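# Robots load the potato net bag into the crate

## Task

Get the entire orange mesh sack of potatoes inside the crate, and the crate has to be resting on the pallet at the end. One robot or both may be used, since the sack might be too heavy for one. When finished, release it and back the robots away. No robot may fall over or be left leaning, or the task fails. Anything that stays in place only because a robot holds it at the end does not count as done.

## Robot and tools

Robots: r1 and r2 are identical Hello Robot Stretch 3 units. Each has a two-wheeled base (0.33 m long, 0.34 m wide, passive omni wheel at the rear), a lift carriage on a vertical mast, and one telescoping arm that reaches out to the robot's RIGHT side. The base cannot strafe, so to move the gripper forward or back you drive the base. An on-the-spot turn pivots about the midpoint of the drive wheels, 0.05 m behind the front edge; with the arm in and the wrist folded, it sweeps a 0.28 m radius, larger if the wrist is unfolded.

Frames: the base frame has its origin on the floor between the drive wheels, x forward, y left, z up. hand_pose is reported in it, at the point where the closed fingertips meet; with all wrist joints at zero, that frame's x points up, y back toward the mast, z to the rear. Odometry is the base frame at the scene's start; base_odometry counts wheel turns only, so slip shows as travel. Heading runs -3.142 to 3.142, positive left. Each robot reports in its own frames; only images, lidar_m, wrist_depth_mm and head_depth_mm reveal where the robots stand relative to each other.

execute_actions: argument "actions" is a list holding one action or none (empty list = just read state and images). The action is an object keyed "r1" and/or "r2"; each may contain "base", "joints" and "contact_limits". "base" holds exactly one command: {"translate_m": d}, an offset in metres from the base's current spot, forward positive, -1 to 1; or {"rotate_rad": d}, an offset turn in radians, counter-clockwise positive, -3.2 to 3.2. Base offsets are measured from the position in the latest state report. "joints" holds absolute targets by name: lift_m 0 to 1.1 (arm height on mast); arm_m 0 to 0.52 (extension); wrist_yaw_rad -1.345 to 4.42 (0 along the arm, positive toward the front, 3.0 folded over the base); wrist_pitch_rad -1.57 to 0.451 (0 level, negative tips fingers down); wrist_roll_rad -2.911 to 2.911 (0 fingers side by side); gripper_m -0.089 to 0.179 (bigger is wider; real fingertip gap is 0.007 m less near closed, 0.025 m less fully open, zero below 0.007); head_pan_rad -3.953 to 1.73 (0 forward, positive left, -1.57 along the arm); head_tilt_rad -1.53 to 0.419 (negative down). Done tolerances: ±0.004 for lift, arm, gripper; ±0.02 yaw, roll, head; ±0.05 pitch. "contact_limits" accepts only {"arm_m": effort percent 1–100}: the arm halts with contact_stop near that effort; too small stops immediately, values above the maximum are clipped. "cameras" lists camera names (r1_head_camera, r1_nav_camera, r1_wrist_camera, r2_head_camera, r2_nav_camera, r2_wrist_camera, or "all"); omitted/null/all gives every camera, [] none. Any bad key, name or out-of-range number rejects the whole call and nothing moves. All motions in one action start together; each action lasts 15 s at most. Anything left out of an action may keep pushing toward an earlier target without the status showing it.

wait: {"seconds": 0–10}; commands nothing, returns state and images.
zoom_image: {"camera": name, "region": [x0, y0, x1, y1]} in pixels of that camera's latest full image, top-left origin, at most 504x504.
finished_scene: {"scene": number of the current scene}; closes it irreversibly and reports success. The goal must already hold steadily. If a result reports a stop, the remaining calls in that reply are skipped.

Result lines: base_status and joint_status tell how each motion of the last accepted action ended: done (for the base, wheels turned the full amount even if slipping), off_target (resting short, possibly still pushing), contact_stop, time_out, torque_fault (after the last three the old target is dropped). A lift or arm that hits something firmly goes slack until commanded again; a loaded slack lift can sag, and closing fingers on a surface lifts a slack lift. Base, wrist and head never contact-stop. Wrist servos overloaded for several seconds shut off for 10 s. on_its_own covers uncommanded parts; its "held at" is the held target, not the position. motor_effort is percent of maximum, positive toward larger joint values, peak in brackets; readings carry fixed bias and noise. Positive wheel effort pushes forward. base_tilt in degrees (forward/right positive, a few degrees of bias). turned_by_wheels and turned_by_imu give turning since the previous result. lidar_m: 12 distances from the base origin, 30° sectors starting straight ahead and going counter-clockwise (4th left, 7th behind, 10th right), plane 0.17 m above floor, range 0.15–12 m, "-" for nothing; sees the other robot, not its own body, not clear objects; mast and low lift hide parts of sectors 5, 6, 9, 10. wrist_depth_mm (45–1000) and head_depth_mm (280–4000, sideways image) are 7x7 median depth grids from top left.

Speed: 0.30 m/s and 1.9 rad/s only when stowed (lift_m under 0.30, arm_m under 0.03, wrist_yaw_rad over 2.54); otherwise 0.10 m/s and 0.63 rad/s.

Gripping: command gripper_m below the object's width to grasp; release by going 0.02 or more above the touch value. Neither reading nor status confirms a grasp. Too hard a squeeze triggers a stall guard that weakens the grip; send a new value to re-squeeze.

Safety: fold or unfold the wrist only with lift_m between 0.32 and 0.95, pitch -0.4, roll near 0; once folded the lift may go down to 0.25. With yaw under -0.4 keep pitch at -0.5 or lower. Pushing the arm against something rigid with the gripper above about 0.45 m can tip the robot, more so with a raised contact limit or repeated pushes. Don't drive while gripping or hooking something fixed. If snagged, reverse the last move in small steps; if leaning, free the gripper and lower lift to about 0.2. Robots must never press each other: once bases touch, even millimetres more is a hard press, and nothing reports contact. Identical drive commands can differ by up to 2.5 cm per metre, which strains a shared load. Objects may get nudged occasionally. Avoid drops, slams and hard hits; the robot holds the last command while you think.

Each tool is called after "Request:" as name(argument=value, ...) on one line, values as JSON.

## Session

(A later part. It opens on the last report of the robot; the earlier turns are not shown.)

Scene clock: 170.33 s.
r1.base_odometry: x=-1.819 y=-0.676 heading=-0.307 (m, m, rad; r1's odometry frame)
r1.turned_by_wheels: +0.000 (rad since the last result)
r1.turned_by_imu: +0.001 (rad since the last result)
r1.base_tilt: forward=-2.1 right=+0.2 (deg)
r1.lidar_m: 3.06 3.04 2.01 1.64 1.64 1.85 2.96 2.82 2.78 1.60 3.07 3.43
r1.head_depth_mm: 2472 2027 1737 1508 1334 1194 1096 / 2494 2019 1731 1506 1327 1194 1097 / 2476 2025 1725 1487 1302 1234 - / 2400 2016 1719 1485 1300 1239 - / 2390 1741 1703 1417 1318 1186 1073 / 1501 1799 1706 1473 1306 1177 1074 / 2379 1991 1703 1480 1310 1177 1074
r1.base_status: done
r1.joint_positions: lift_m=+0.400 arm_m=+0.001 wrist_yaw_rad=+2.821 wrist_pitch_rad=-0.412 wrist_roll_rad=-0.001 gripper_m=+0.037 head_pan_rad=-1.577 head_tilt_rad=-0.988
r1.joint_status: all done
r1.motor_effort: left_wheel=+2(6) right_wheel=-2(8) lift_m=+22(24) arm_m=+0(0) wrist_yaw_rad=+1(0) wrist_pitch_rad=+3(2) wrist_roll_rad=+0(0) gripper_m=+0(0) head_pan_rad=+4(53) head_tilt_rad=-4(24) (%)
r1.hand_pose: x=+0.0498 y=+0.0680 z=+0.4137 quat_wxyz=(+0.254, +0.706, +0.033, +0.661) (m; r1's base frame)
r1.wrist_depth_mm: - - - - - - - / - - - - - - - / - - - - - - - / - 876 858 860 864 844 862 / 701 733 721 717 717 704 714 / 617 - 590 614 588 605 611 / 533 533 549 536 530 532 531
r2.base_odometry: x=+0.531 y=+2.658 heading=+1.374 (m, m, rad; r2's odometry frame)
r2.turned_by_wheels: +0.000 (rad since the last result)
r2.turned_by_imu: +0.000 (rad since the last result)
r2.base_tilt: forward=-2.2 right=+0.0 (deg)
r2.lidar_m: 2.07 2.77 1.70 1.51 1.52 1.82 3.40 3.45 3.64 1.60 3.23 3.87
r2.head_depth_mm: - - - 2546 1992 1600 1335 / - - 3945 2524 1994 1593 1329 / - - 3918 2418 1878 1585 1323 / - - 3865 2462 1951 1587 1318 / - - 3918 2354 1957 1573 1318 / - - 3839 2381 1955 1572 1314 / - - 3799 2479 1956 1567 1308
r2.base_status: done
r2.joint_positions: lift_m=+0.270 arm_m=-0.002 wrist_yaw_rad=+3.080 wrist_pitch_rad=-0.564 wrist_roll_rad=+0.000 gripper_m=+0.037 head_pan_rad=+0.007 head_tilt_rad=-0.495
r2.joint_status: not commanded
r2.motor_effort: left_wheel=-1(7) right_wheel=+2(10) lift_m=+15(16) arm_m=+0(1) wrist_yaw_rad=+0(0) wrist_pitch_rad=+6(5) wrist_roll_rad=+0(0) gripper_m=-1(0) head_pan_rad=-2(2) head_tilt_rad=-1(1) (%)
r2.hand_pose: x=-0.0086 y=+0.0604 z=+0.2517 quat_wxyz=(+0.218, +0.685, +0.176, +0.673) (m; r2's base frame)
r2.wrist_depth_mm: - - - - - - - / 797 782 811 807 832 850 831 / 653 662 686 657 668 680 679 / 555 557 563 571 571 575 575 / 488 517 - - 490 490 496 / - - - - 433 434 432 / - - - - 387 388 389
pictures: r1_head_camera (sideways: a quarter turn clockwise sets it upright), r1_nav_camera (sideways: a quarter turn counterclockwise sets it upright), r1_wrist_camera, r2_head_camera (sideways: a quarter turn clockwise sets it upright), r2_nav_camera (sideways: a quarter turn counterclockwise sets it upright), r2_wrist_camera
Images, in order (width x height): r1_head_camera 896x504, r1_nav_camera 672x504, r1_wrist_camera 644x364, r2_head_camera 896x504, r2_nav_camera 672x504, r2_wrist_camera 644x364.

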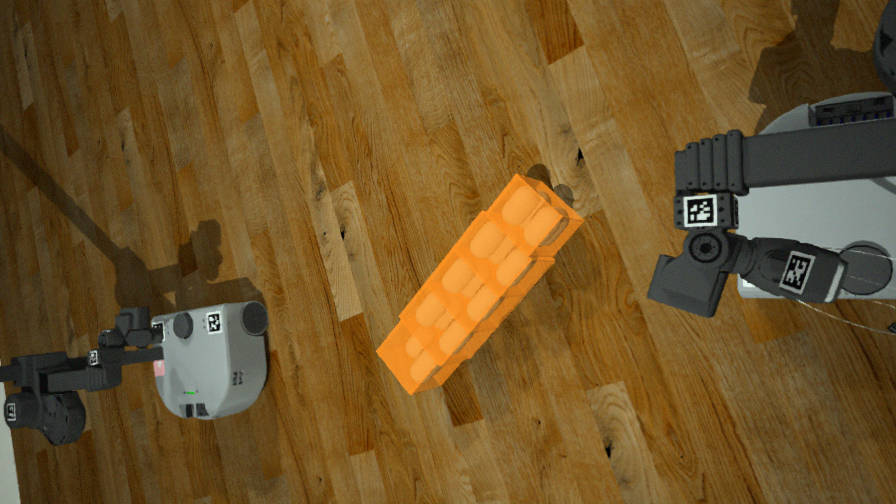

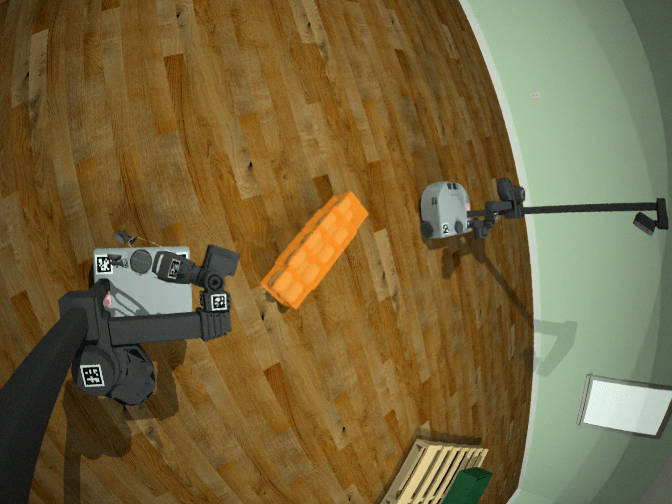

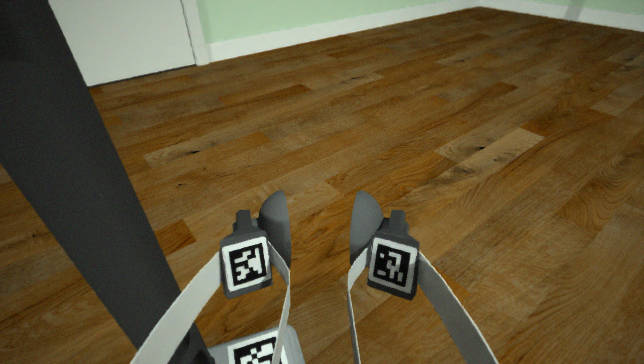

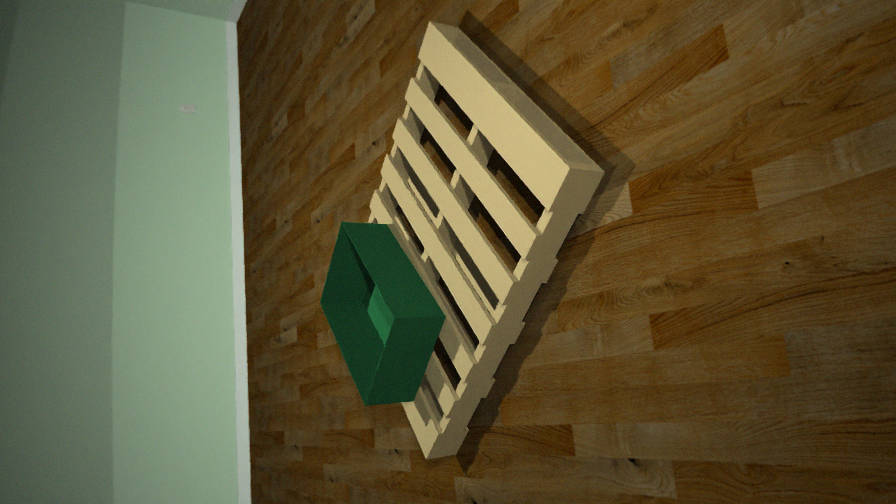

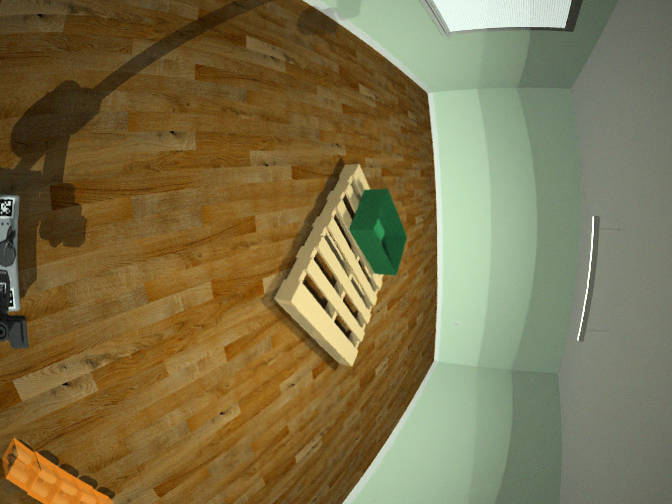

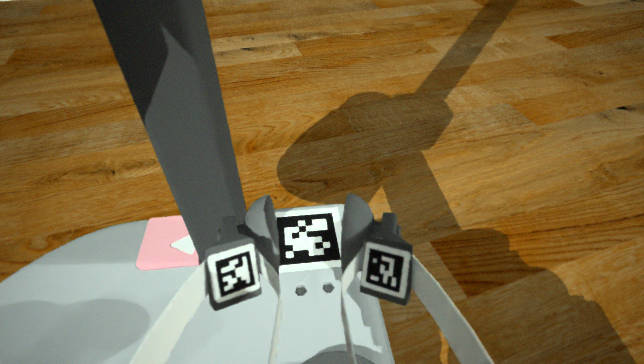

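Request:
execute_actions(actions=[{"r1": {"base": {"rotate_rad": 0.903}, "joints": {"wrist_yaw_rad": 0.0, "gripper_m": 0.179}}, "r2": {"base": {"rotate_rad": 1.199}, "joints": {"lift_m": 0.42, "wrist_pitch_rad": -0.4, "head_pan_rad": -1.57, "head_tilt_rad": -1.0}}}], cameras=[])

Request:
execute_actions(actions=[{"r1": {"base": {"translate_m": -0.108}, "joints": {"wrist_pitch_rad": -1.55, "wrist_roll_rad": -0.81}}, "r2": {"base": {"translate_m": -0.107}, "joints": {"wrist_yaw_rad": 0.0, "gripper_m": 0.179}}}], cameras=[])

Request:
execute_actions(actions=[{"r1": {"base": {"rotate_rad": -0.903}, "joints": {"arm_m": 0.3975}}, "r2": {"base": {"rotate_rad": -1.319}, "joints": {"wrist_pitch_rad": -1.57, "wrist_roll_rad": -0.81, "arm_m": 0.4675}}}], cameras=["r1_head_camera", "r1_wrist_camera", "r2_head_camera", "r2_wrist_camera"])

Scene clock: 293.10 s.
r1.base_odometry: x=-1.819 y=-0.676 heading=+0.596 (m, m, rad; r1's odometry frame)
r1.turned_by_wheels: +0.903 (rad since the last result)
r1.turned_by_imu: +0.913 (rad since the last result)
r1.base_tilt: forward=-2.1 right=+0.1 (deg)
r1.lidar_m: 2.24 1.68 1.64 1.74 2.47 2.97 2.79 1.60 1.59 3.24 3.10 3.04
r1.head_depth_mm: 2473 2013 1741 1499 1292 1172 1089 / 2468 2051 1731 1496 1333 1188 1096 / 2443 2018 1709 1503 1324 1233 - / 2452 2002 1723 1492 1326 - - / 2416 2025 1721 1488 1317 1181 1073 / 2384 2000 1686 1485 1317 1180 1076 / 2380 1981 1695 1476 1308 1178 1066
r1.base_status: done
r1.joint_positions: lift_m=+0.400 arm_m=+0.001 wrist_yaw_rad=+0.002 wrist_pitch_rad=-0.412 wrist_roll_rad=-0.001 gripper_m=+0.179 head_pan_rad=-1.577 head_tilt_rad=-0.988
r1.joint_status: all done
r1.motor_effort: left_wheel=-1(4) right_wheel=+3(6) lift_m=+22(22) arm_m=+1(0) wrist_yaw_rad=-3(1) wrist_pitch_rad=+3(3) wrist_roll_rad=+0(0) gripper_m=+0(83) head_pan_rad=+4(4) head_tilt_rad=-4(5) (%)
r1.hand_pose: x=-0.0211 y=-0.3706 z=+0.4137 quat_wxyz=(+0.693, +0.146, -0.691, -0.144) (m; r1's base frame)
r1.wrist_depth_mm: - - - - - - - / - - - - - - - / - - - - - - - / 863 863 869 871 855 858 857 / 744 716 714 715 713 721 608 / - 613 612 604 606 607 503 / 523 534 532 533 533 531 521
r2.base_odometry: x=+0.531 y=+2.658 heading=+2.572 (m, m, rad; r2's odometry frame)
r2.turned_by_wheels: +1.199 (rad since the last result)
r2.turned_by_imu: +1.192 (rad since the last result)
r2.base_tilt: forward=-2.1 right=+0.0 (deg)
r2.lidar_m: 1.60 1.51 1.55 2.05 3.46 3.54 3.39 1.60 3.31 4.36 2.07 2.27
r2.head_depth_mm: 2350 1999 1725 1530 1371 1242 1129 / 2352 1978 1732 1522 1363 1251 1141 / 2346 1981 1724 1522 1354 1269 - / 2244 1970 1704 1516 1354 1262 - / 2125 1892 1698 1506 1344 1236 1116 / 2103 1823 1701 1497 1341 1216 1112 / 2116 1826 1691 1493 1337 1214 1111
r2.base_status: done
r2.joint_positions: lift_m=+0.420 arm_m=-0.002 wrist_yaw_rad=+3.080 wrist_pitch_rad=-0.422 wrist_roll_rad=+0.001 gripper_m=+0.037 head_pan_rad=-1.563 head_tilt_rad=-0.988
r2.joint_status: all done
r2.motor_effort: left_wheel=-2(10) right_wheel=+1(10) lift_m=+23(27) arm_m=-1(1) wrist_yaw_rad=+1(0) wrist_pitch_rad=+9(10) wrist_roll_rad=+0(0) gripper_m=-1(0) head_pan_rad=-2(32) head_tilt_rad=-4(27) (%)
r2.hand_pose: x=-0.0074 y=+0.0805 z=+0.4315 quat_wxyz=(+0.170, +0.696, +0.127, +0.687) (m; r2's base frame)
r2.wrist_depth_mm: - - - - - - - / - - - - - - - / - - - - - - - / 961 958 997 964 940 952 982 / 780 802 - 803 805 771 806 / 681 660 - 683 659 676 682 / 587 585 586 597 578 593 582
pictures: none
No camera images: the call's "cameras" was empty. Leave "cameras" out to get every camera's image.

Scene clock: 295.63 s.
r1.base_odometry: x=-1.908 y=-0.736 heading=+0.596 (m, m, rad; r1's odometry frame)
r1.turned_by_wheels: +0.000 (rad since the last result)
r1.turned_by_imu: +0.000 (rad since the last result)
r1.base_tilt: forward=-2.2 right=+0.1 (deg)
r1.lidar_m: 2.32 1.74 1.69 1.80 2.57 2.85 2.67 3.10 1.42 3.19 3.21 3.13
r1.head_depth_mm: 2457 2043 1735 1503 1285 1168 1095 / 2478 2036 1713 1494 1288 1186 1090 / 2436 2004 1729 1498 1322 1236 - / 2407 2025 1715 1496 1319 1220 - / 2413 2003 1704 1493 1323 1191 1077 / 2426 1980 1708 1483 1309 1175 1069 / 2381 1971 1714 1481 1315 1177 1070
r1.base_status: done
r1.joint_positions: lift_m=+0.400 arm_m=+0.001 wrist_yaw_rad=+0.001 wrist_pitch_rad=-1.540 wrist_roll_rad=-0.805 gripper_m=+0.179 head_pan_rad=-1.577 head_tilt_rad=-0.988
r1.joint_status: all done
r1.motor_effort: left_wheel=-1(5) right_wheel=+3(4) lift_m=+22(21) arm_m=+0(0) wrist_yaw_rad=-1(3) wrist_pitch_rad=-3(3) wrist_roll_rad=-2(3) gripper_m=+0(1) head_pan_rad=+4(4) head_tilt_rad=-5(4) (%)
r1.hand_pose: x=-0.0215 y=-0.1293 z=+0.2817 quat_wxyz=(+0.666, +0.646, -0.267, -0.260) (m; r1's base frame)
r1.wrist_depth_mm: 403 403 403 408 403 404 406 / 417 413 418 417 419 415 418 / 430 430 430 - 431 427 432 / 447 446 447 - 446 448 449 / 457 458 - - - 459 458 / - - - - - 477 370 / 499 - - - - 502 495
r2.base_odometry: x=+0.621 y=+2.600 heading=+2.572 (m, m, rad; r2's odometry frame)
r2.turned_by_wheels: +0.000 (rad since the last result)
r2.turned_by_imu: +0.000 (rad since the last result)
r2.base_tilt: forward=-2.2 right=+0.0 (deg)
r2.lidar_m: 1.69 1.60 1.64 2.17 3.38 3.48 3.30 1.42 3.22 4.21 2.12 2.41
r2.head_depth_mm: 2361 1983 1744 1528 1372 1241 1135 / 2361 1991 1728 1519 1362 1253 1146 / 2325 1987 1713 1520 1370 1266 - / 2323 1974 1707 1512 1359 - - / 2186 1955 1700 1509 1353 1220 1117 / 2127 1828 1692 1502 1336 1212 1114 / 2098 1812 1678 1499 1338 1210 1113
r2.base_status: done
r2.joint_positions: lift_m=+0.420 arm_m=-0.002 wrist_yaw_rad=+0.002 wrist_pitch_rad=-0.422 wrist_roll_rad=+0.001 gripper_m=+0.179 head_pan_rad=-1.563 head_tilt_rad=-0.988
r2.joint_status: all done
r2.motor_effort: left_wheel=-2(5) right_wheel=+2(2) lift_m=+24(24) arm_m=-1(1) wrist_yaw_rad=-2(2) wrist_pitch_rad=+9(9) wrist_roll_rad=+0(0) gripper_m=-1(83) head_pan_rad=-2(2) head_tilt_rad=-5(4) (%)
r2.hand_pose: x=-0.0211 y=-0.3668 z=+0.4315 quat_wxyz=(+0.692, +0.149, -0.691, -0.148) (m; r2's base frame)
r2.wrist_depth_mm: - - - - - - - / - - - - - - - / - - - - - - - / 940 954 963 948 956 947 950 / 813 788 798 807 801 793 801 / - 684 679 682 675 661 693 / 571 585 594 592 591 585 577
pictures: none
No camera images: the call's "cameras" was empty. Leave "cameras" out to get every camera's image.

Scene clock: 300.27 s.
r1.base_odometry: x=-1.908 y=-0.736 heading=-0.307 (m, m, rad; r1's odometry frame)
r1.turned_by_wheels: -0.903 (rad since the last result)
r1.turned_by_imu: -0.910 (rad since the last result)
r1.base_tilt: forward=-2.2 right=+0.1 (deg)
r1.lidar_m: 3.14 3.12 2.08 1.70 1.70 1.91 3.09 2.70 2.67 1.42 3.02 3.37
r1.head_depth_mm: 2442 2028 1736 1511 1329 1189 1091 / 2444 2045 1727 1495 1332 1195 1093 / 2466 2003 1726 1495 1328 1212 - / 2420 2029 1716 - 1255 1207 - / 2405 1988 1690 1479 1294 1176 1069 / 2355 1705 1601 1466 1308 1183 1072 / 1287 1053 1654 1472 1313 1176 1071
r1.base_status: done
r1.joint_positions: lift_m=+0.400 arm_m=+0.397 wrist_yaw_rad=+0.000 wrist_pitch_rad=-1.542 wrist_roll_rad=-0.806 gripper_m=+0.179 head_pan_rad=-1.577 head_tilt_rad=-0.988
r1.joint_status: all done
r1.motor_effort: left_wheel=+2(5) right_wheel=-2(6) lift_m=+22(22) arm_m=+3(3) wrist_yaw_rad=+1(1) wrist_pitch_rad=-3(3) wrist_roll_rad=-2(2) gripper_m=+0(0) head_pan_rad=+4(5) head_tilt_rad=-5(5) (%)
r1.hand_pose: x=-0.0215 y=-0.5256 z=+0.2817 quat_wxyz=(+0.665, +0.647, -0.267, -0.260) (m; r1's base frame)
r1.wrist_depth_mm: 400 404 398 321 405 404 401 / 416 415 414 367 418 415 418 / 428 432 427 334 428 430 431 / 444 446 445 350 443 445 445 / 459 464 458 349 460 457 457 / - 479 479 480 479 482 478 / 497 - 499 497 495 501 504
r2.base_odometry: x=+0.621 y=+2.600 heading=+1.253 (m, m, rad; r2's odometry frame)
r2.turned_by_wheels: -1.319 (rad since the last result)
r2.turned_by_imu: -1.312 (rad since the last result)
r2.base_tilt: forward=-2.2 right=+0.1 (deg)
r2.lidar_m: 2.12 2.17 1.94 1.60 1.60 1.79 2.89 3.37 3.77 1.42 3.11 3.51
r2.head_depth_mm: 2348 1996 1739 1530 1371 1237 1131 / 2346 1995 1723 1522 1364 1229 1140 / 2322 1993 1756 1521 1354 1229 - / 2308 1975 1770 1418 1343 1226 - / 2301 1919 1694 1452 1349 1218 1121 / 2225 1690 1632 1471 1345 1215 1109 / 1244 1066 1672 1490 1337 1214 1110
r2.base_status: done
r2.joint_positions: lift_m=+0.420 arm_m=+0.467 wrist_yaw_rad=+0.000 wrist_pitch_rad=-1.562 wrist_roll_rad=-0.805 gripper_m=+0.179 head_pan_rad=-1.563 head_tilt_rad=-0.988
r2.joint_status: all done
r2.motor_effort: left_wheel=+3(5) right_wheel=-3(7) lift_m=+24(24) arm_m=+4(5) wrist_yaw_rad=+1(2) wrist_pitch_rad=-4(7) wrist_roll_rad=-3(3) gripper_m=+0(0) head_pan_rad=-2(2) head_tilt_rad=-5(4) (%)
r2.hand_pose: x=-0.0215 y=-0.5902 z=+0.3020 quat_wxyz=(+0.658, +0.653, -0.265, -0.263) (m; r2's base frame)
r2.wrist_depth_mm: 418 424 429 340 344 440 454 / 424 436 438 440 451 457 465 / 443 448 454 406 460 472 483 / 448 457 465 481 485 487 497 / 466 474 486 488 497 504 514 / - 494 494 509 509 521 541 / 503 511 520 526 539 542 557
pictures: r1_head_camera (sideways: a quarter turn clockwise sets it upright), r1_wrist_camera, r2_head_camera (sideways: a quarter turn clockwise sets it upright), r2_wrist_camera
Images, in order (width x height): r1_head_camera 896x504, r1_wrist_camera 644x364, r2_head_camera 896x504, r2_wrist_camera 644x364.

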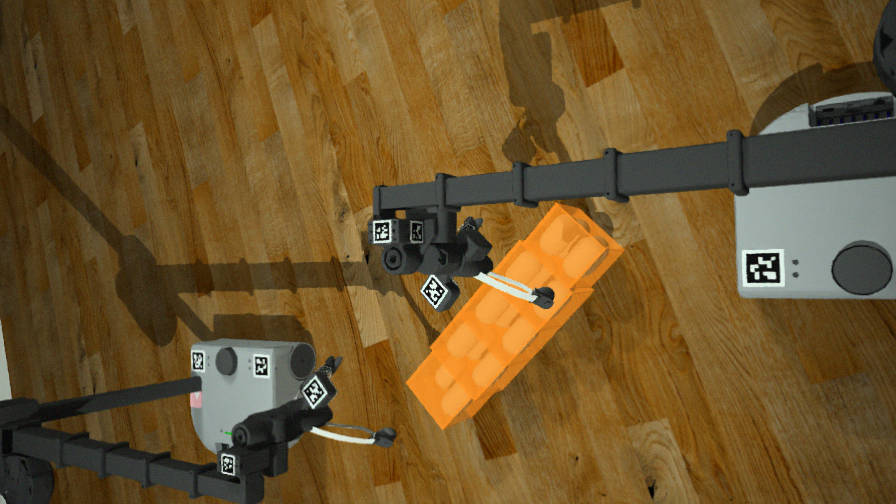

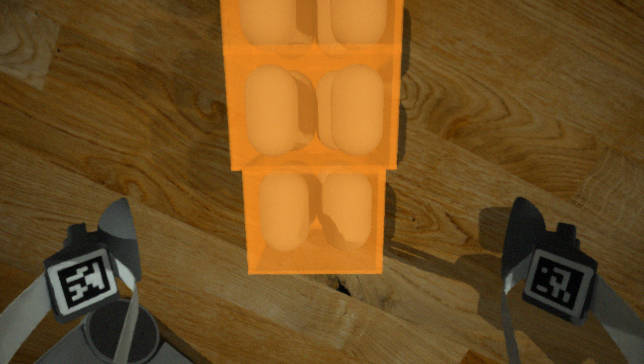

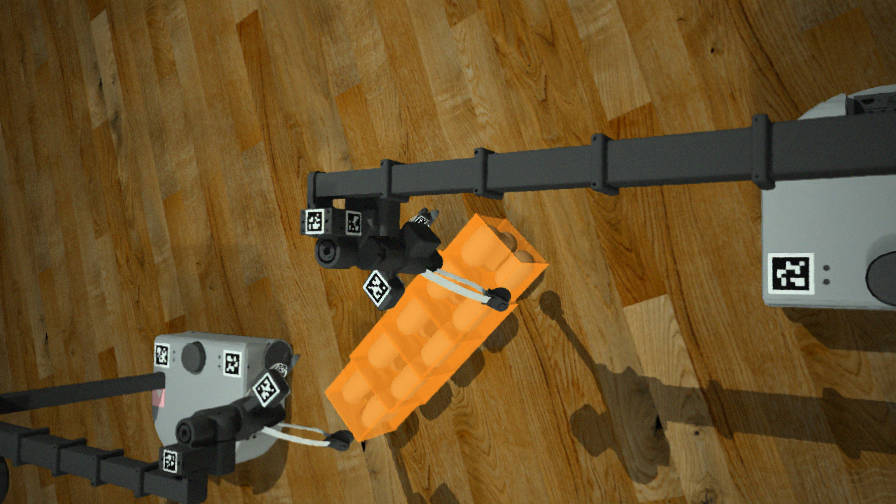

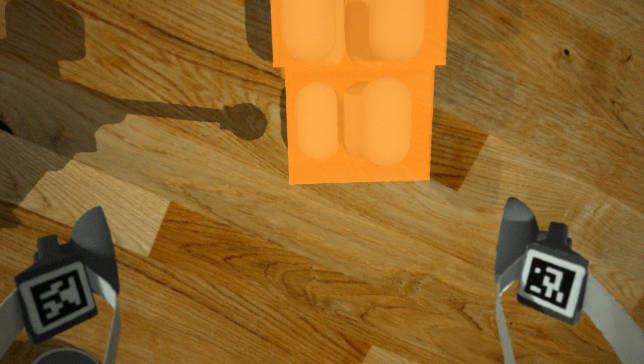

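Request:
execute_actions(actions=[{"r1": {"base": {"translate_m": -0.029}, "joints": {"arm_m": 0.37, "lift_m": 0.30}}, "r2": {"base": {"translate_m": 0.006}, "joints": {"arm_m": 0.52, "wrist_pitch_rad": -1.50, "lift_m": 0.30}}}], cameras=["r1_wrist_camera", "r2_wrist_camera", "r1_head_camera", "r2_head_camera"])

Scene clock: 343.63 s.
r1.base_odometry: x=-1.936 y=-0.727 heading=-0.307 (m, m, rad; r1's odometry frame)
r1.turned_by_wheels: +0.000 (rad since the last result)
r1.turned_by_imu: +0.002 (rad since the last result)
r1.base_tilt: forward=-2.2 right=+0.1 (deg)
r1.lidar_m: 3.17 3.15 2.07 1.69 1.69 1.90 3.04 2.69 2.66 1.42 3.02 3.41
r1.head_depth_mm: 2452 2041 1713 1492 1331 1194 1084 / 2449 2026 1725 1503 1330 1187 1106 / 2434 2034 1721 1526 1331 1200 - / 2418 2014 1721 1535 1263 1208 - / 2360 2016 1670 1490 1280 1191 1078 / 2265 1693 1610 1409 1308 1184 1075 / 1378 1683 1081 1469 1310 1175 1061
r1.base_status: done
r1.joint_positions: lift_m=+0.300 arm_m=+0.370 wrist_yaw_rad=+0.000 wrist_pitch_rad=-1.542 wrist_roll_rad=-0.806 gripper_m=+0.179 head_pan_rad=-1.577 head_tilt_rad=-0.988
r1.joint_status: all done
r1.motor_effort: left_wheel=+2(3) right_wheel=-2(8) lift_m=+16(17) arm_m=-2(2) wrist_yaw_rad=+1(1) wrist_pitch_rad=-3(3) wrist_roll_rad=-2(2) gripper_m=+1(1) head_pan_rad=+4(4) head_tilt_rad=-5(5) (%)
r1.hand_pose: x=-0.0215 y=-0.4987 z=+0.1821 quat_wxyz=(+0.665, +0.647, -0.267, -0.260) (m; r1's base frame)
r1.wrist_depth_mm: 312 311 213 229 308 311 310 / 321 320 221 235 317 321 322 / 333 333 332 290 332 332 334 / 343 345 339 235 342 344 343 / 355 358 352 246 358 355 356 / - 371 371 371 373 370 368 / 386 385 384 385 383 386 388
r2.base_odometry: x=+0.623 y=+2.606 heading=+1.254 (m, m, rad; r2's odometry frame)
r2.turned_by_wheels: +0.000 (rad since the last result)
r2.turned_by_imu: +0.001 (rad since the last result)
r2.base_tilt: forward=-2.2 right=+0.1 (deg)
r2.lidar_m: 2.12 2.16 1.93 1.61 1.61 1.79 2.91 3.39 3.78 1.42 3.12 3.51
r2.head_depth_mm: 2353 1995 1743 1530 1366 1238 1131 / 2351 1984 1728 1520 1366 1237 1150 / 2320 1976 1711 1512 1363 1232 - / 2314 1979 1734 1408 1353 1229 - / 2298 1925 1699 1434 1348 1218 1115 / 2120 1691 1633 1473 1340 1217 1114 / 1398 1217 1649 1492 1340 1217 1111
r2.base_status: done
r2.joint_positions: lift_m=+0.300 arm_m=+0.518 wrist_yaw_rad=+0.000 wrist_pitch_rad=-1.502 wrist_roll_rad=-0.805 gripper_m=+0.179 head_pan_rad=-1.563 head_tilt_rad=-0.988
r2.joint_status: all done
joint sent to its limit — the command would take r2.arm_m past its upper limit, so that joint was sent only as far as its limit.
r2.motor_effort: left_wheel=+2(7) right_wheel=-3(7) lift_m=+15(20) arm_m=+4(3) wrist_yaw_rad=+0(0) wrist_pitch_rad=+0(1) wrist_roll_rad=-3(3) gripper_m=+0(0) head_pan_rad=-2(2) head_tilt_rad=-5(5) (%)
r2.hand_pose: x=-0.0215 y=-0.6562 z=+0.1817 quat_wxyz=(+0.678, +0.633, -0.273, -0.255) (m; r2's base frame)
r2.wrist_depth_mm: 304 312 217 243 334 341 353 / 309 314 222 249 342 350 362 / 315 323 328 303 351 357 372 / 324 332 335 286 363 366 375 / 331 342 346 294 367 377 395 / - 351 359 366 379 384 404 / 349 352 366 376 389 401 416
pictures: r1_head_camera (sideways: a quarter turn clockwise sets it upright), r1_wrist_camera, r2_head_camera (sideways: a quarter turn clockwise sets it upright), r2_wrist_camera
Images, in order (width x height): r1_head_camera 896x504, r1_wrist_camera 644x364, r2_head_camera 896x504, r2_wrist_camera 644x364.

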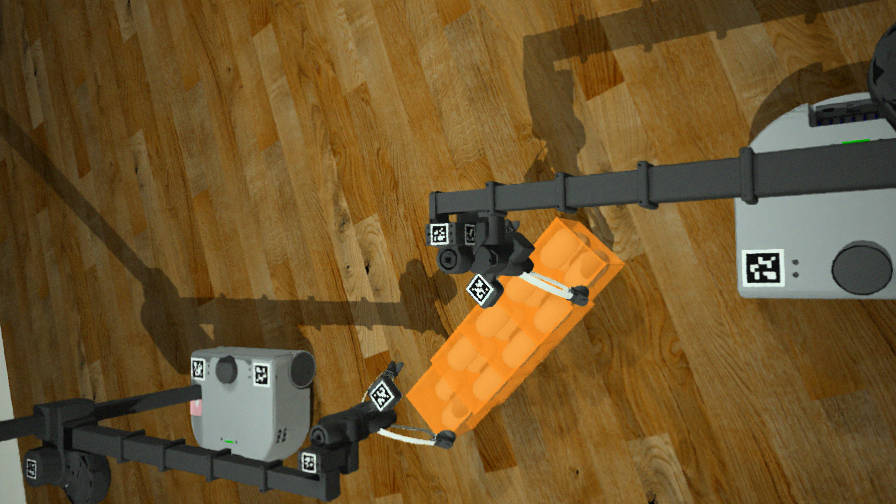

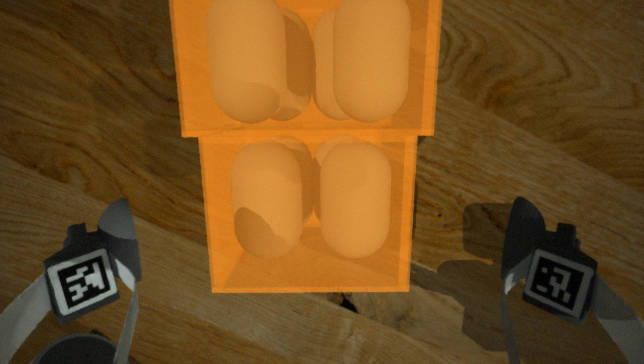

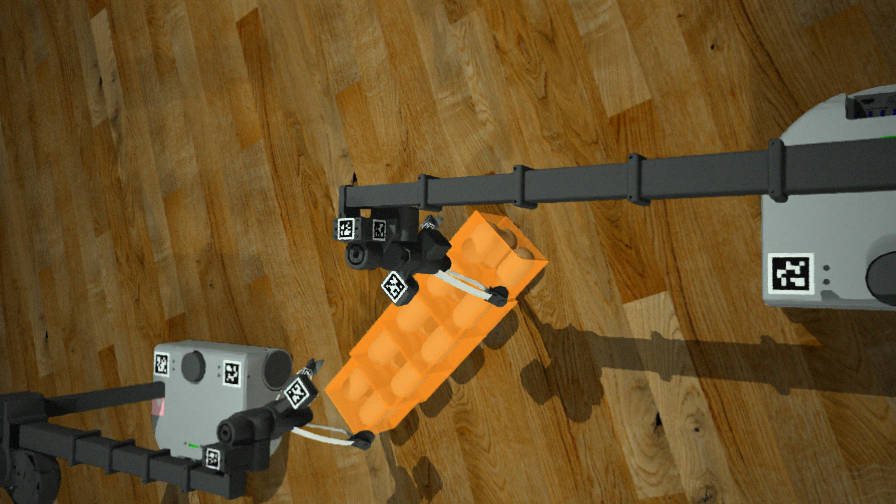

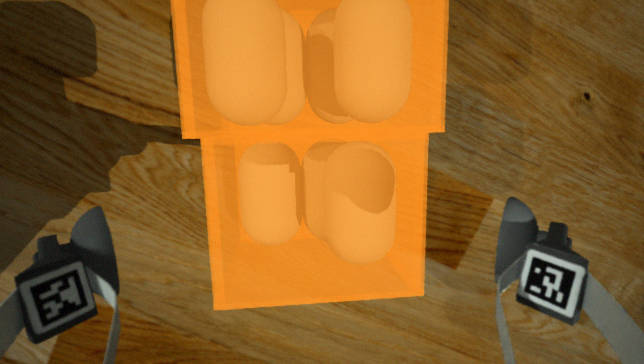

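Request:
execute_actions(actions=[{"r1": {"base": {"translate_m": -0.010}, "joints": {"arm_m": 0.349, "lift_m": 0.19}}, "r2": {"base": {"translate_m": -0.021}, "joints": {"arm_m": 0.513, "lift_m": 0.19}}}], cameras=["r1_wrist_camera", "r2_wrist_camera", "r1_head_camera", "r2_head_camera"])

Scene clock: 386.43 s.
r1.base_odometry: x=-1.945 y=-0.724 heading=-0.307 (m, m, rad; r1's odometry frame)
r1.turned_by_wheels: +0.000 (rad since the last result)
r1.turned_by_imu: +0.001 (rad since the last result)
r1.base_tilt: forward=-2.2 right=+0.1 (deg)
r1.lidar_m: 3.17 3.16 2.06 1.69 1.68 1.90 3.04 2.68 2.65 1.43 3.04 3.37
r1.head_depth_mm: 2483 2057 1737 1488 1330 1192 1082 / 2465 2035 1725 1511 1330 1192 1095 / 2451 2024 1716 1498 1321 1202 - / 2415 2012 1694 1509 1268 1202 - / 2415 1993 1702 1495 1293 1192 1069 / 2399 1691 1642 1394 1316 1175 1072 / 1500 1622 1195 1467 1302 1184 1070
r1.base_status: done
r1.joint_positions: lift_m=+0.197 arm_m=+0.349 wrist_yaw_rad=+0.000 wrist_pitch_rad=-1.544 wrist_roll_rad=-0.806 gripper_m=+0.179 head_pan_rad=-1.577 head_tilt_rad=-0.988
r1.joint_status: lift_m contact_stop (moved -0.103 of -0.110); the others done
r1.on_its_own: lift_m is slack since a contact_stop, until your next command for it (your +0.190 is given up)
r1.motor_effort: left_wheel=+1(2) right_wheel=-1(7) lift_m=+18(21) arm_m=-2(2) wrist_yaw_rad=+0(0) wrist_pitch_rad=-2(3) wrist_roll_rad=-1(1) gripper_m=-1(1) head_pan_rad=+4(4) head_tilt_rad=-5(4) (%)
r1.hand_pose: x=-0.0215 y=-0.4772 z=+0.0793 quat_wxyz=(+0.665, +0.647, -0.267, -0.261) (m; r1's base frame)
r1.wrist_depth_mm: 218 215 120 167 120 217 218 / 225 225 171 191 172 225 224 / 233 233 133 187 132 233 232 / 240 240 126 138 125 242 240 / 248 250 130 142 130 250 249 / - 262 136 258 136 259 257 / 269 269 270 269 269 269 270
r2.base_odometry: x=+0.616 y=+2.586 heading=+1.254 (m, m, rad; r2's odometry frame)
r2.turned_by_wheels: +0.000 (rad since the last result)
r2.turned_by_imu: +0.001 (rad since the last result)
r2.base_tilt: forward=-2.2 right=+0.1 (deg)
r2.lidar_m: 2.13 2.20 1.93 1.60 1.60 1.79 2.90 3.37 3.77 1.04 3.11 3.53
r2.head_depth_mm: 2372 1995 1729 1535 1368 1237 1135 / 2349 1987 1727 1521 1363 1226 1151 / 2337 1979 1712 1518 1356 1233 - / 2301 1966 1706 1411 1349 1228 - / 2304 1953 1699 1439 1349 1225 1119 / 2179 1693 1627 1478 1344 1214 1115 / 1488 1613 1616 1491 1342 1211 1109
r2.base_status: done
r2.joint_positions: lift_m=+0.196 arm_m=+0.513 wrist_yaw_rad=+0.000 wrist_pitch_rad=-1.513 wrist_roll_rad=-0.807 gripper_m=+0.179 head_pan_rad=-1.563 head_tilt_rad=-0.988
r2.joint_status: lift_m contact_stop (moved -0.104 of -0.110); the others done
r2.on_its_own: lift_m is slack since a contact_stop, until your next command for it (your +0.190 is given up)
r2.motor_effort: left_wheel=+7(7) right_wheel=-12(12) lift_m=+19(18) arm_m=-2(6) wrist_yaw_rad=+0(1) wrist_pitch_rad=+5(7) wrist_roll_rad=-2(3) gripper_m=-1(1) head_pan_rad=-2(2) head_tilt_rad=-4(5) (%)
r2.hand_pose: x=-0.0215 y=-0.6488 z=+0.0775 quat_wxyz=(+0.675, +0.637, -0.271, -0.256) (m; r2's base frame)
r2.wrist_depth_mm: 214 122 124 173 127 238 245 / 217 221 180 195 236 243 249 / 222 228 190 191 138 251 255 / 229 232 181 186 132 257 263 / 231 236 186 191 136 262 268 / - 244 250 255 141 271 279 / 245 251 256 264 274 278 287
pictures: r1_head_camera (sideways: a quarter turn clockwise sets it upright), r1_wrist_camera, r2_head_camera (sideways: a quarter turn clockwise sets it upright), r2_wrist_camera
Images, in order (width x height): r1_head_camera 896x504, r1_wrist_camera 644x364, r2_head_camera 896x504, r2_wrist_camera 644x364.

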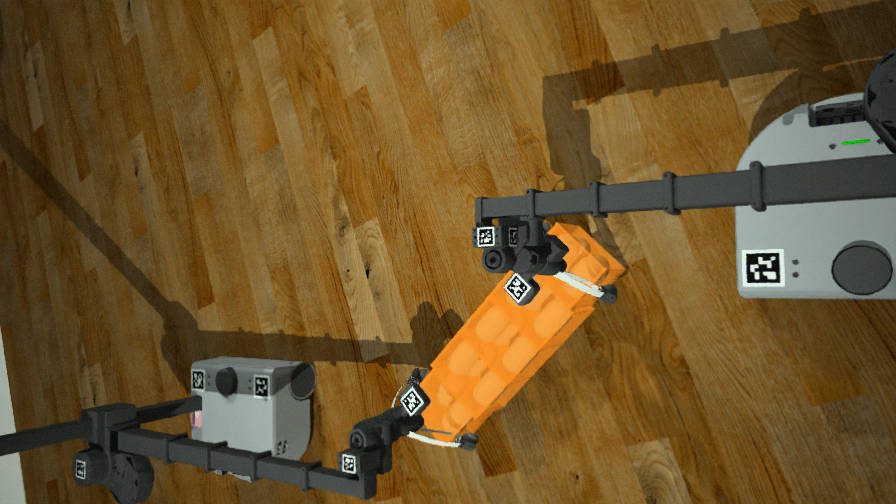

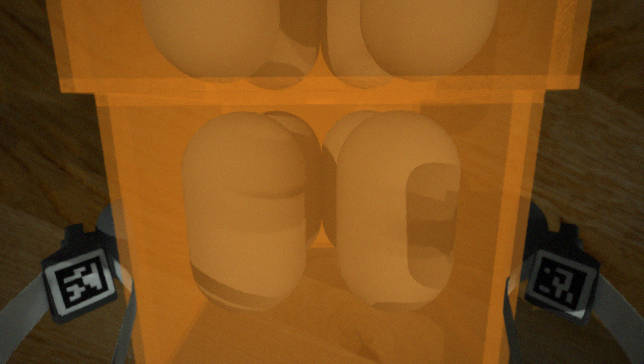

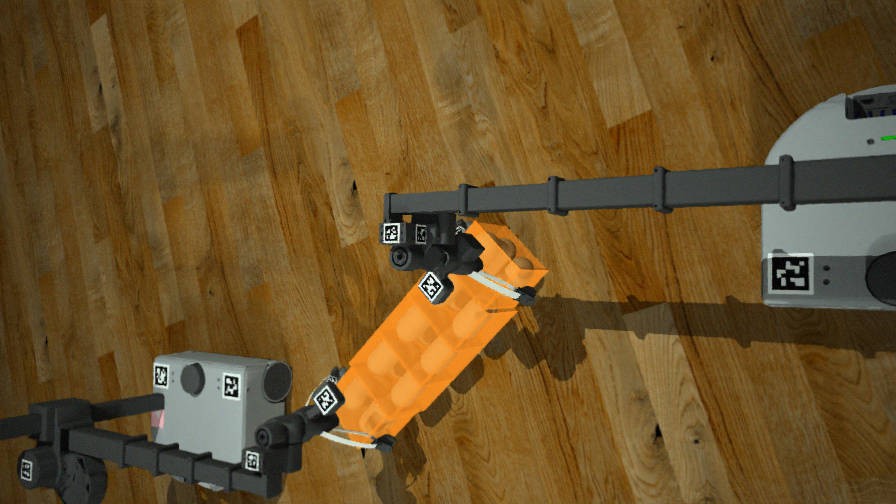

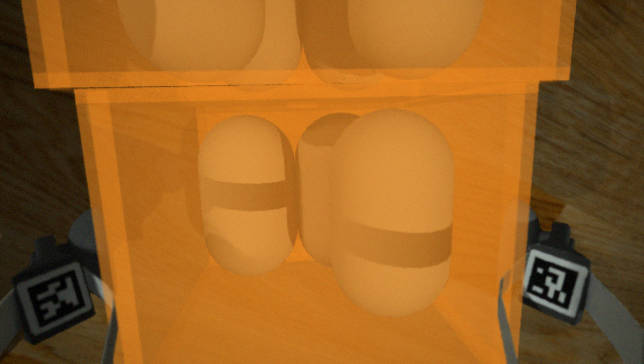

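Request:
execute_actions(actions=[{"r1": {"joints": {"lift_m": 0.197, "gripper_m": 0.104}}, "r2": {"joints": {"lift_m": 0.196, "gripper_m": 0.104}}}], cameras=["r1_wrist_camera", "r2_wrist_camera"])

Scene clock: 392.07 s.
r1.base_odometry: x=-1.945 y=-0.724 heading=-0.307 (m, m, rad; r1's odometry frame)
r1.turned_by_wheels: +0.000 (rad since the last result)
r1.turned_by_imu: +0.001 (rad since the last result)
r1.base_tilt: forward=-2.3 right=+0.0 (deg)
r1.lidar_m: 3.19 3.16 2.07 1.69 1.68 1.89 3.05 2.68 2.65 1.43 3.03 3.39
r1.head_depth_mm: 2504 2018 1743 1499 1332 1197 1085 / 2474 2024 1734 1508 1314 1188 1094 / 2431 2018 1709 1488 1320 1206 - / 2415 2021 1706 1519 1280 1197 - / 2407 1983 1720 1475 1289 1178 1073 / 2436 1696 1627 1394 1310 1176 1065 / 1509 1673 1198 1478 1316 1173 1075
r1.base_status: not commanded
r1.joint_positions: lift_m=+0.198 arm_m=+0.349 wrist_yaw_rad=+0.000 wrist_pitch_rad=-1.554 wrist_roll_rad=-0.807 gripper_m=+0.108 head_pan_rad=-1.577 head_tilt_rad=-0.988
r1.joint_status: gripper_m off_target (ended at +0.108, target +0.104); the others done
r1.motor_effort: left_wheel=+1(4) right_wheel=+1(11) lift_m=+4(13) arm_m=-1(2) wrist_yaw_rad=+0(1) wrist_pitch_rad=+1(2) wrist_roll_rad=-1(2) gripper_m=-22(100) head_pan_rad=+4(4) head_tilt_rad=-5(4) (%)
r1.hand_pose: x=-0.0215 y=-0.4744 z=+0.0801 quat_wxyz=(+0.661, +0.651, -0.265, -0.262) (m; r1's base frame)
r1.wrist_depth_mm: 221 220 122 169 122 218 219 / 228 228 175 224 181 228 226 / 236 236 134 189 133 235 235 / 244 245 129 141 128 244 242 / 254 251 133 146 133 250 251 / 261 266 140 261 139 263 259 / 274 274 273 271 273 272 272
r2.base_odometry: x=+0.616 y=+2.586 heading=+1.254 (m, m, rad; r2's odometry frame)
r2.turned_by_wheels: +0.000 (rad since the last result)
r2.turned_by_imu: +0.001 (rad since the last result)
r2.base_tilt: forward=-2.2 right=+0.0 (deg)
r2.lidar_m: 2.14 2.20 1.93 1.60 1.60 1.79 2.90 3.37 3.77 1.04 0.98 3.51
r2.head_depth_mm: 2368 1980 1727 1520 1363 1239 1131 / 2338 1990 1728 1524 1364 1234 1150 / 2342 1982 1711 1521 1355 1226 - / 2294 1974 1716 1426 1355 1228 - / 2299 1958 1696 1431 1346 1224 1117 / 2176 1686 1631 1469 1341 1219 1114 / 1487 1606 1625 1489 1332 1206 1113
r2.base_status: not commanded
r2.joint_positions: lift_m=+0.196 arm_m=+0.513 wrist_yaw_rad=+0.000 wrist_pitch_rad=-1.518 wrist_roll_rad=-0.807 gripper_m=+0.108 head_pan_rad=-1.563 head_tilt_rad=-0.988
r2.joint_status: gripper_m off_target (ended at +0.108, target +0.104); the others done
r2.motor_effort: left_wheel=+7(7) right_wheel=-14(14) lift_m=+12(17) arm_m=-2(3) wrist_yaw_rad=+1(0) wrist_pitch_rad=+7(7) wrist_roll_rad=-1(2) gripper_m=-24(100) head_pan_rad=-2(2) head_tilt_rad=-4(5) (%)
r2.hand_pose: x=-0.0215 y=-0.6477 z=+0.0780 quat_wxyz=(+0.673, +0.639, -0.270, -0.257) (m; r2's base frame)
r2.wrist_depth_mm: 215 126 124 175 129 240 243 / 220 224 179 198 238 244 251 / 223 229 193 193 140 249 257 / 230 235 182 187 134 259 264 / 235 240 188 192 138 263 271 / - 249 251 258 143 271 281 / 248 253 258 267 270 283 293
pictures: r1_wrist_camera, r2_wrist_camera
Images, in order (width x height): r1_wrist_camera 644x364, r2_wrist_camera 644x364.

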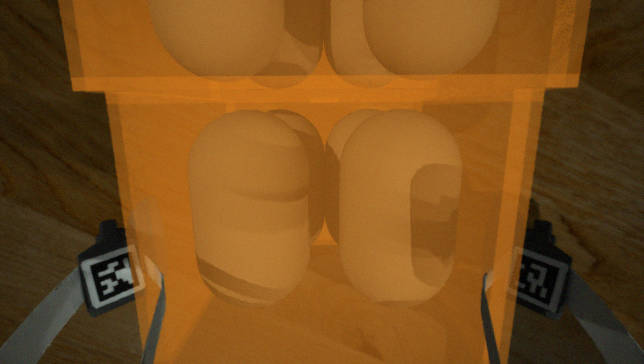

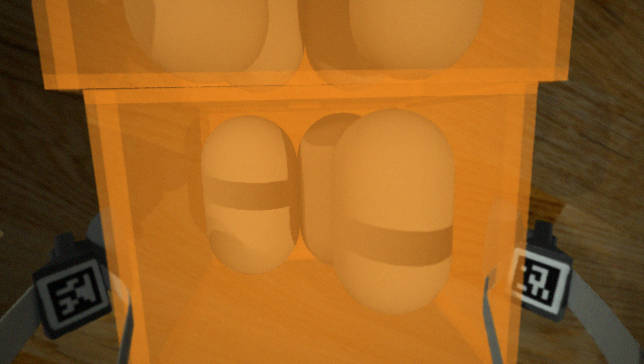

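Request:
execute_actions(actions=[{"r1": {"joints": {"lift_m": 0.36}}, "r2": {"joints": {"lift_m": 0.36, "head_pan_rad": 0.0, "head_tilt_rad": -0.6}}}], cameras=["r1_head_camera"])

Scene clock: 416.27 s.
r1.base_odometry: x=-1.945 y=-0.724 heading=-0.306 (m, m, rad; r1's odometry frame)
r1.turned_by_wheels: +0.001 (rad since the last result)
r1.turned_by_imu: +0.003 (rad since the last result)
r1.base_tilt: forward=-2.1 right=+0.2 (deg)
r1.lidar_m: 3.18 3.15 2.07 1.69 1.68 1.89 3.03 2.68 2.64 0.43 0.59 3.37
r1.head_depth_mm: 2473 2011 1720 1509 1327 1191 1097 / 2449 2013 1727 1502 1320 1189 1097 / 2437 2010 1719 1517 1322 1211 - / 2419 1997 1711 1541 1277 1202 - / 2400 2001 1694 1488 1276 1183 1076 / 2344 1696 1645 1268 1311 1176 1077 / 1337 1685 1098 1460 1301 1173 1071
r1.base_status: not commanded
r1.joint_positions: lift_m=+0.359 arm_m=+0.349 wrist_yaw_rad=+0.000 wrist_pitch_rad=-1.484 wrist_roll_rad=-0.810 gripper_m=+0.114 head_pan_rad=-1.577 head_tilt_rad=-0.988
r1.joint_status: all done
r1.on_its_own: gripper_m is held at +0.113, not at your +0.104, by its stall guard, which is not easing now; right_wheel is at rest, and its effort (-20) is outside its rest range (-18 to +18)
r1.motor_effort: left_wheel=+7(8) right_wheel=-20(20) lift_m=+31(32) arm_m=-2(2) wrist_yaw_rad=+1(1) wrist_pitch_rad=-18(20) wrist_roll_rad=+0(1) gripper_m=-18(20) head_pan_rad=+4(4) head_tilt_rad=-4(4) (%)
r1.hand_pose: x=-0.0215 y=-0.4926 z=+0.2406 quat_wxyz=(+0.684, +0.628, -0.273, -0.251) (m; r1's base frame)
r1.wrist_depth_mm: 360 360 148 207 152 379 383 / 370 372 161 203 174 391 392 / 381 382 204 221 213 400 406 / 391 391 140 154 140 409 412 / 398 401 139 153 140 421 426 / 412 422 142 424 144 - 438 / - 425 437 436 443 450 455
r2.base_odometry: x=+0.616 y=+2.586 heading=+1.255 (m, m, rad; r2's odometry frame)
r2.turned_by_wheels: +0.001 (rad since the last result)
r2.turned_by_imu: +0.002 (rad since the last result)
r2.base_tilt: forward=-2.1 right=+0.2 (deg)
r2.lidar_m: 2.14 2.20 1.93 1.60 1.60 1.79 2.90 3.37 3.78 0.61 0.87 3.50
r2.head_depth_mm: - - 3034 2228 1777 1466 1250 / - - 3003 2223 1763 1461 1253 / - - 2956 2188 1756 1458 1247 / - - 2765 2053 1755 1447 1246 / - - 2645 2043 1749 1449 1238 / - - 2502 2090 1736 1444 1239 / - - 2376 2163 1729 1441 1230
r2.base_status: not commanded
r2.joint_positions: lift_m=+0.359 arm_m=+0.513 wrist_yaw_rad=+0.002 wrist_pitch_rad=-1.450 wrist_roll_rad=-0.809 gripper_m=+0.123 head_pan_rad=-0.007 head_tilt_rad=-0.606
r2.joint_status: all done
r2.on_its_own: gripper_m is held at +0.122, not at your +0.104, by its stall guard, which is not easing now; right_wheel is at rest, and its effort (-28) is outside its rest range (-18 to +18); wrist_pitch_rad is at rest, and its effort (-22) is outside its rest range (-20 to +32)
r2.motor_effort: left_wheel=+15(17) right_wheel=-28(29) lift_m=+32(35) arm_m=-2(2) wrist_yaw_rad=-1(1) wrist_pitch_rad=-22(24) wrist_roll_rad=-1(2) gripper_m=-14(19) head_pan_rad=+2(32) head_tilt_rad=+3(22) (%)
r2.hand_pose: x=-0.0215 y=-0.6651 z=+0.2406 quat_wxyz=(+0.695, +0.616, -0.277, -0.246) (m; r2's base frame)
r2.wrist_depth_mm: 355 354 158 212 162 409 433 / 358 366 170 212 410 418 443 / 366 374 381 223 416 434 449 / 374 387 201 161 150 447 460 / 379 395 199 164 148 460 469 / 382 403 404 215 153 - 487 / 396 404 422 434 450 477 495
pictures: r1_head_camera (sideways: a quarter turn clockwise sets it upright)
Images, in order (width x height): r1_head_camera 896x504.

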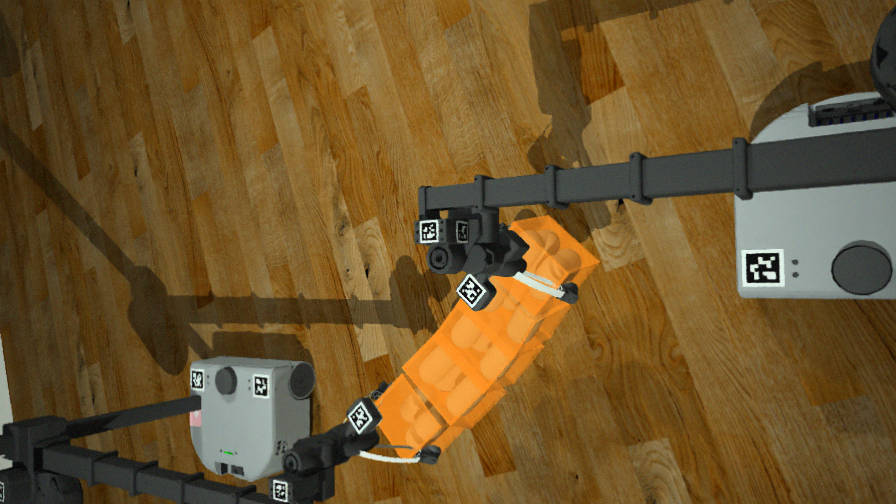

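Request:
execute_actions(actions=[{"r1": {"base": {"translate_m": -0.49}, "joints": {"lift_m": 0.45, "arm_m": 0.41, "gripper_m": 0.108}}, "r2": {"base": {"translate_m": 0.5}, "joints": {"lift_m": 0.45, "arm_m": 0.465, "gripper_m": 0.110}}}], cameras=["r1_head_camera", "r2_head_camera"])

Scene clock: 434.70 s.
r1.base_odometry: x=-2.412 y=-0.577 heading=-0.306 (m, m, rad; r1's odometry frame)
r1.turned_by_wheels: +0.001 (rad since the last result)
r1.turned_by_imu: +0.007 (rad since the last result)
r1.base_tilt: forward=-2.1 right=+0.3 (deg)
r1.lidar_m: 3.65 3.53 1.84 1.54 1.54 1.72 2.78 2.44 2.34 1.43 3.19 3.57
r1.head_depth_mm: 2459 2039 1720 1506 1328 1195 1088 / 2470 2028 1709 1504 1329 1198 1096 / 2461 2006 1709 1502 1316 1206 - / 2387 2022 1744 1090 1305 1202 - / 2407 1993 1717 1176 1316 1183 1077 / 2323 1718 1620 1398 1313 1177 1076 / 1246 1689 1629 1468 1313 1182 1065
r1.base_status: done
r1.joint_positions: lift_m=+0.449 arm_m=+0.410 wrist_yaw_rad=-0.002 wrist_pitch_rad=-1.493 wrist_roll_rad=-0.810 gripper_m=+0.109 head_pan_rad=-1.577 head_tilt_rad=-0.988
r1.joint_status: all done
r1.motor_effort: left_wheel=+5(8) right_wheel=-13(28) lift_m=+31(34) arm_m=+1(1) wrist_yaw_rad=+2(1) wrist_pitch_rad=-16(18) wrist_roll_rad=+0(0) gripper_m=-19(50) head_pan_rad=+4(4) head_tilt_rad=-5(5) (%)
r1.hand_pose: x=-0.0215 y=-0.5509 z=+0.3306 quat_wxyz=(+0.681, +0.630, -0.273, -0.253) (m; r1's base frame)
r1.wrist_depth_mm: 439 442 152 211 154 460 467 / 454 454 160 206 169 471 475 / 466 469 209 216 477 488 489 / 476 484 141 153 141 497 509 / 491 491 140 152 140 512 519 / 504 517 142 519 142 536 541 / - 532 535 540 542 545 555
r2.base_odometry: x=+0.771 y=+3.061 heading=+1.255 (m, m, rad; r2's odometry frame)
r2.turned_by_wheels: +0.001 (rad since the last result)
r2.turned_by_imu: -0.003 (rad since the last result)
r2.base_tilt: forward=-2.2 right=+0.2 (deg)
r2.lidar_m: 1.74 1.65 2.13 1.77 1.76 1.97 3.15 3.84 3.61 1.43 2.99 3.34
r2.head_depth_mm: - - 3023 2237 1770 1467 1259 / - - 3014 2169 1757 1462 1251 / - - 2977 2071 1751 1458 1244 / - - 2973 2061 1652 1449 1246 / - - 2944 2037 1619 1446 1247 / - - 2392 2040 1644 1447 1235 / - - 2391 1911 1682 1445 1233
r2.base_status: done
r2.joint_positions: lift_m=+0.449 arm_m=+0.466 wrist_yaw_rad=+0.001 wrist_pitch_rad=-1.460 wrist_roll_rad=-0.809 gripper_m=+0.111 head_pan_rad=-0.007 head_tilt_rad=-0.606
r2.joint_status: all done
r2.motor_effort: left_wheel=+9(20) right_wheel=-18(23) lift_m=+32(33) arm_m=-8(11) wrist_yaw_rad=+0(1) wrist_pitch_rad=-17(23) wrist_roll_rad=-1(1) gripper_m=-19(69) head_pan_rad=+3(3) head_tilt_rad=+2(3) (%)
r2.hand_pose: x=-0.0215 y=-0.6150 z=+0.3306 quat_wxyz=(+0.692, +0.619, -0.276, -0.248) (m; r2's base frame)
r2.wrist_depth_mm: 434 442 162 219 167 507 519 / 439 445 168 215 191 518 536 / 450 461 472 224 503 533 551 / 452 476 204 165 152 549 568 / 462 477 199 165 149 545 565 / 465 496 204 205 150 - 602 / 481 502 518 530 562 574 605
pictures: r1_head_camera (sideways: a quarter turn clockwise sets it upright), r2_head_camera (sideways: a quarter turn clockwise sets it upright)
Images, in order (width x height): r1_head_camera 896x504, r2_head_camera 896x504.

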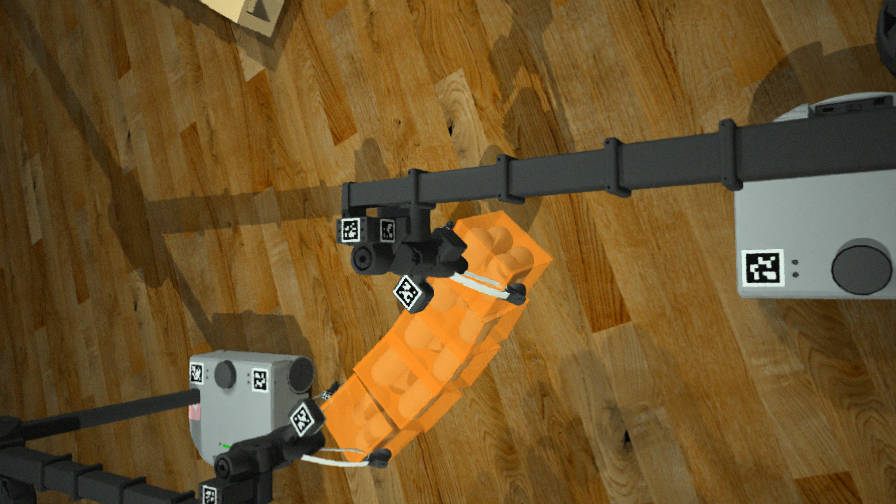

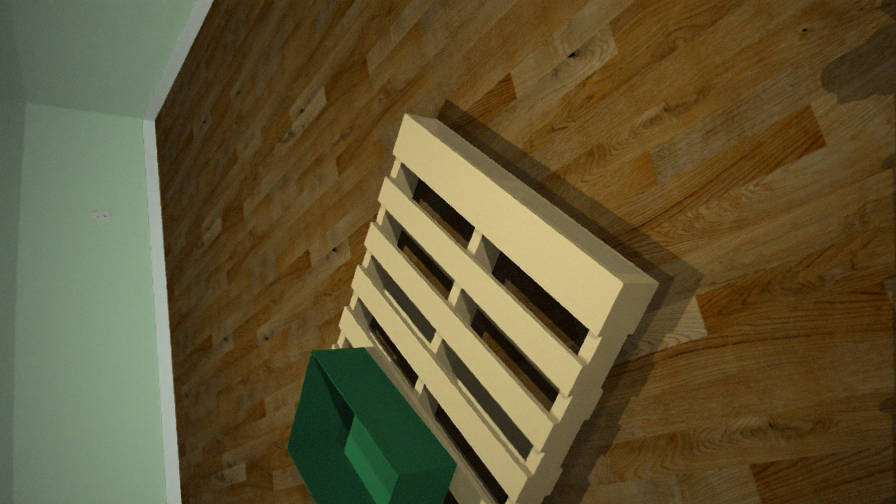

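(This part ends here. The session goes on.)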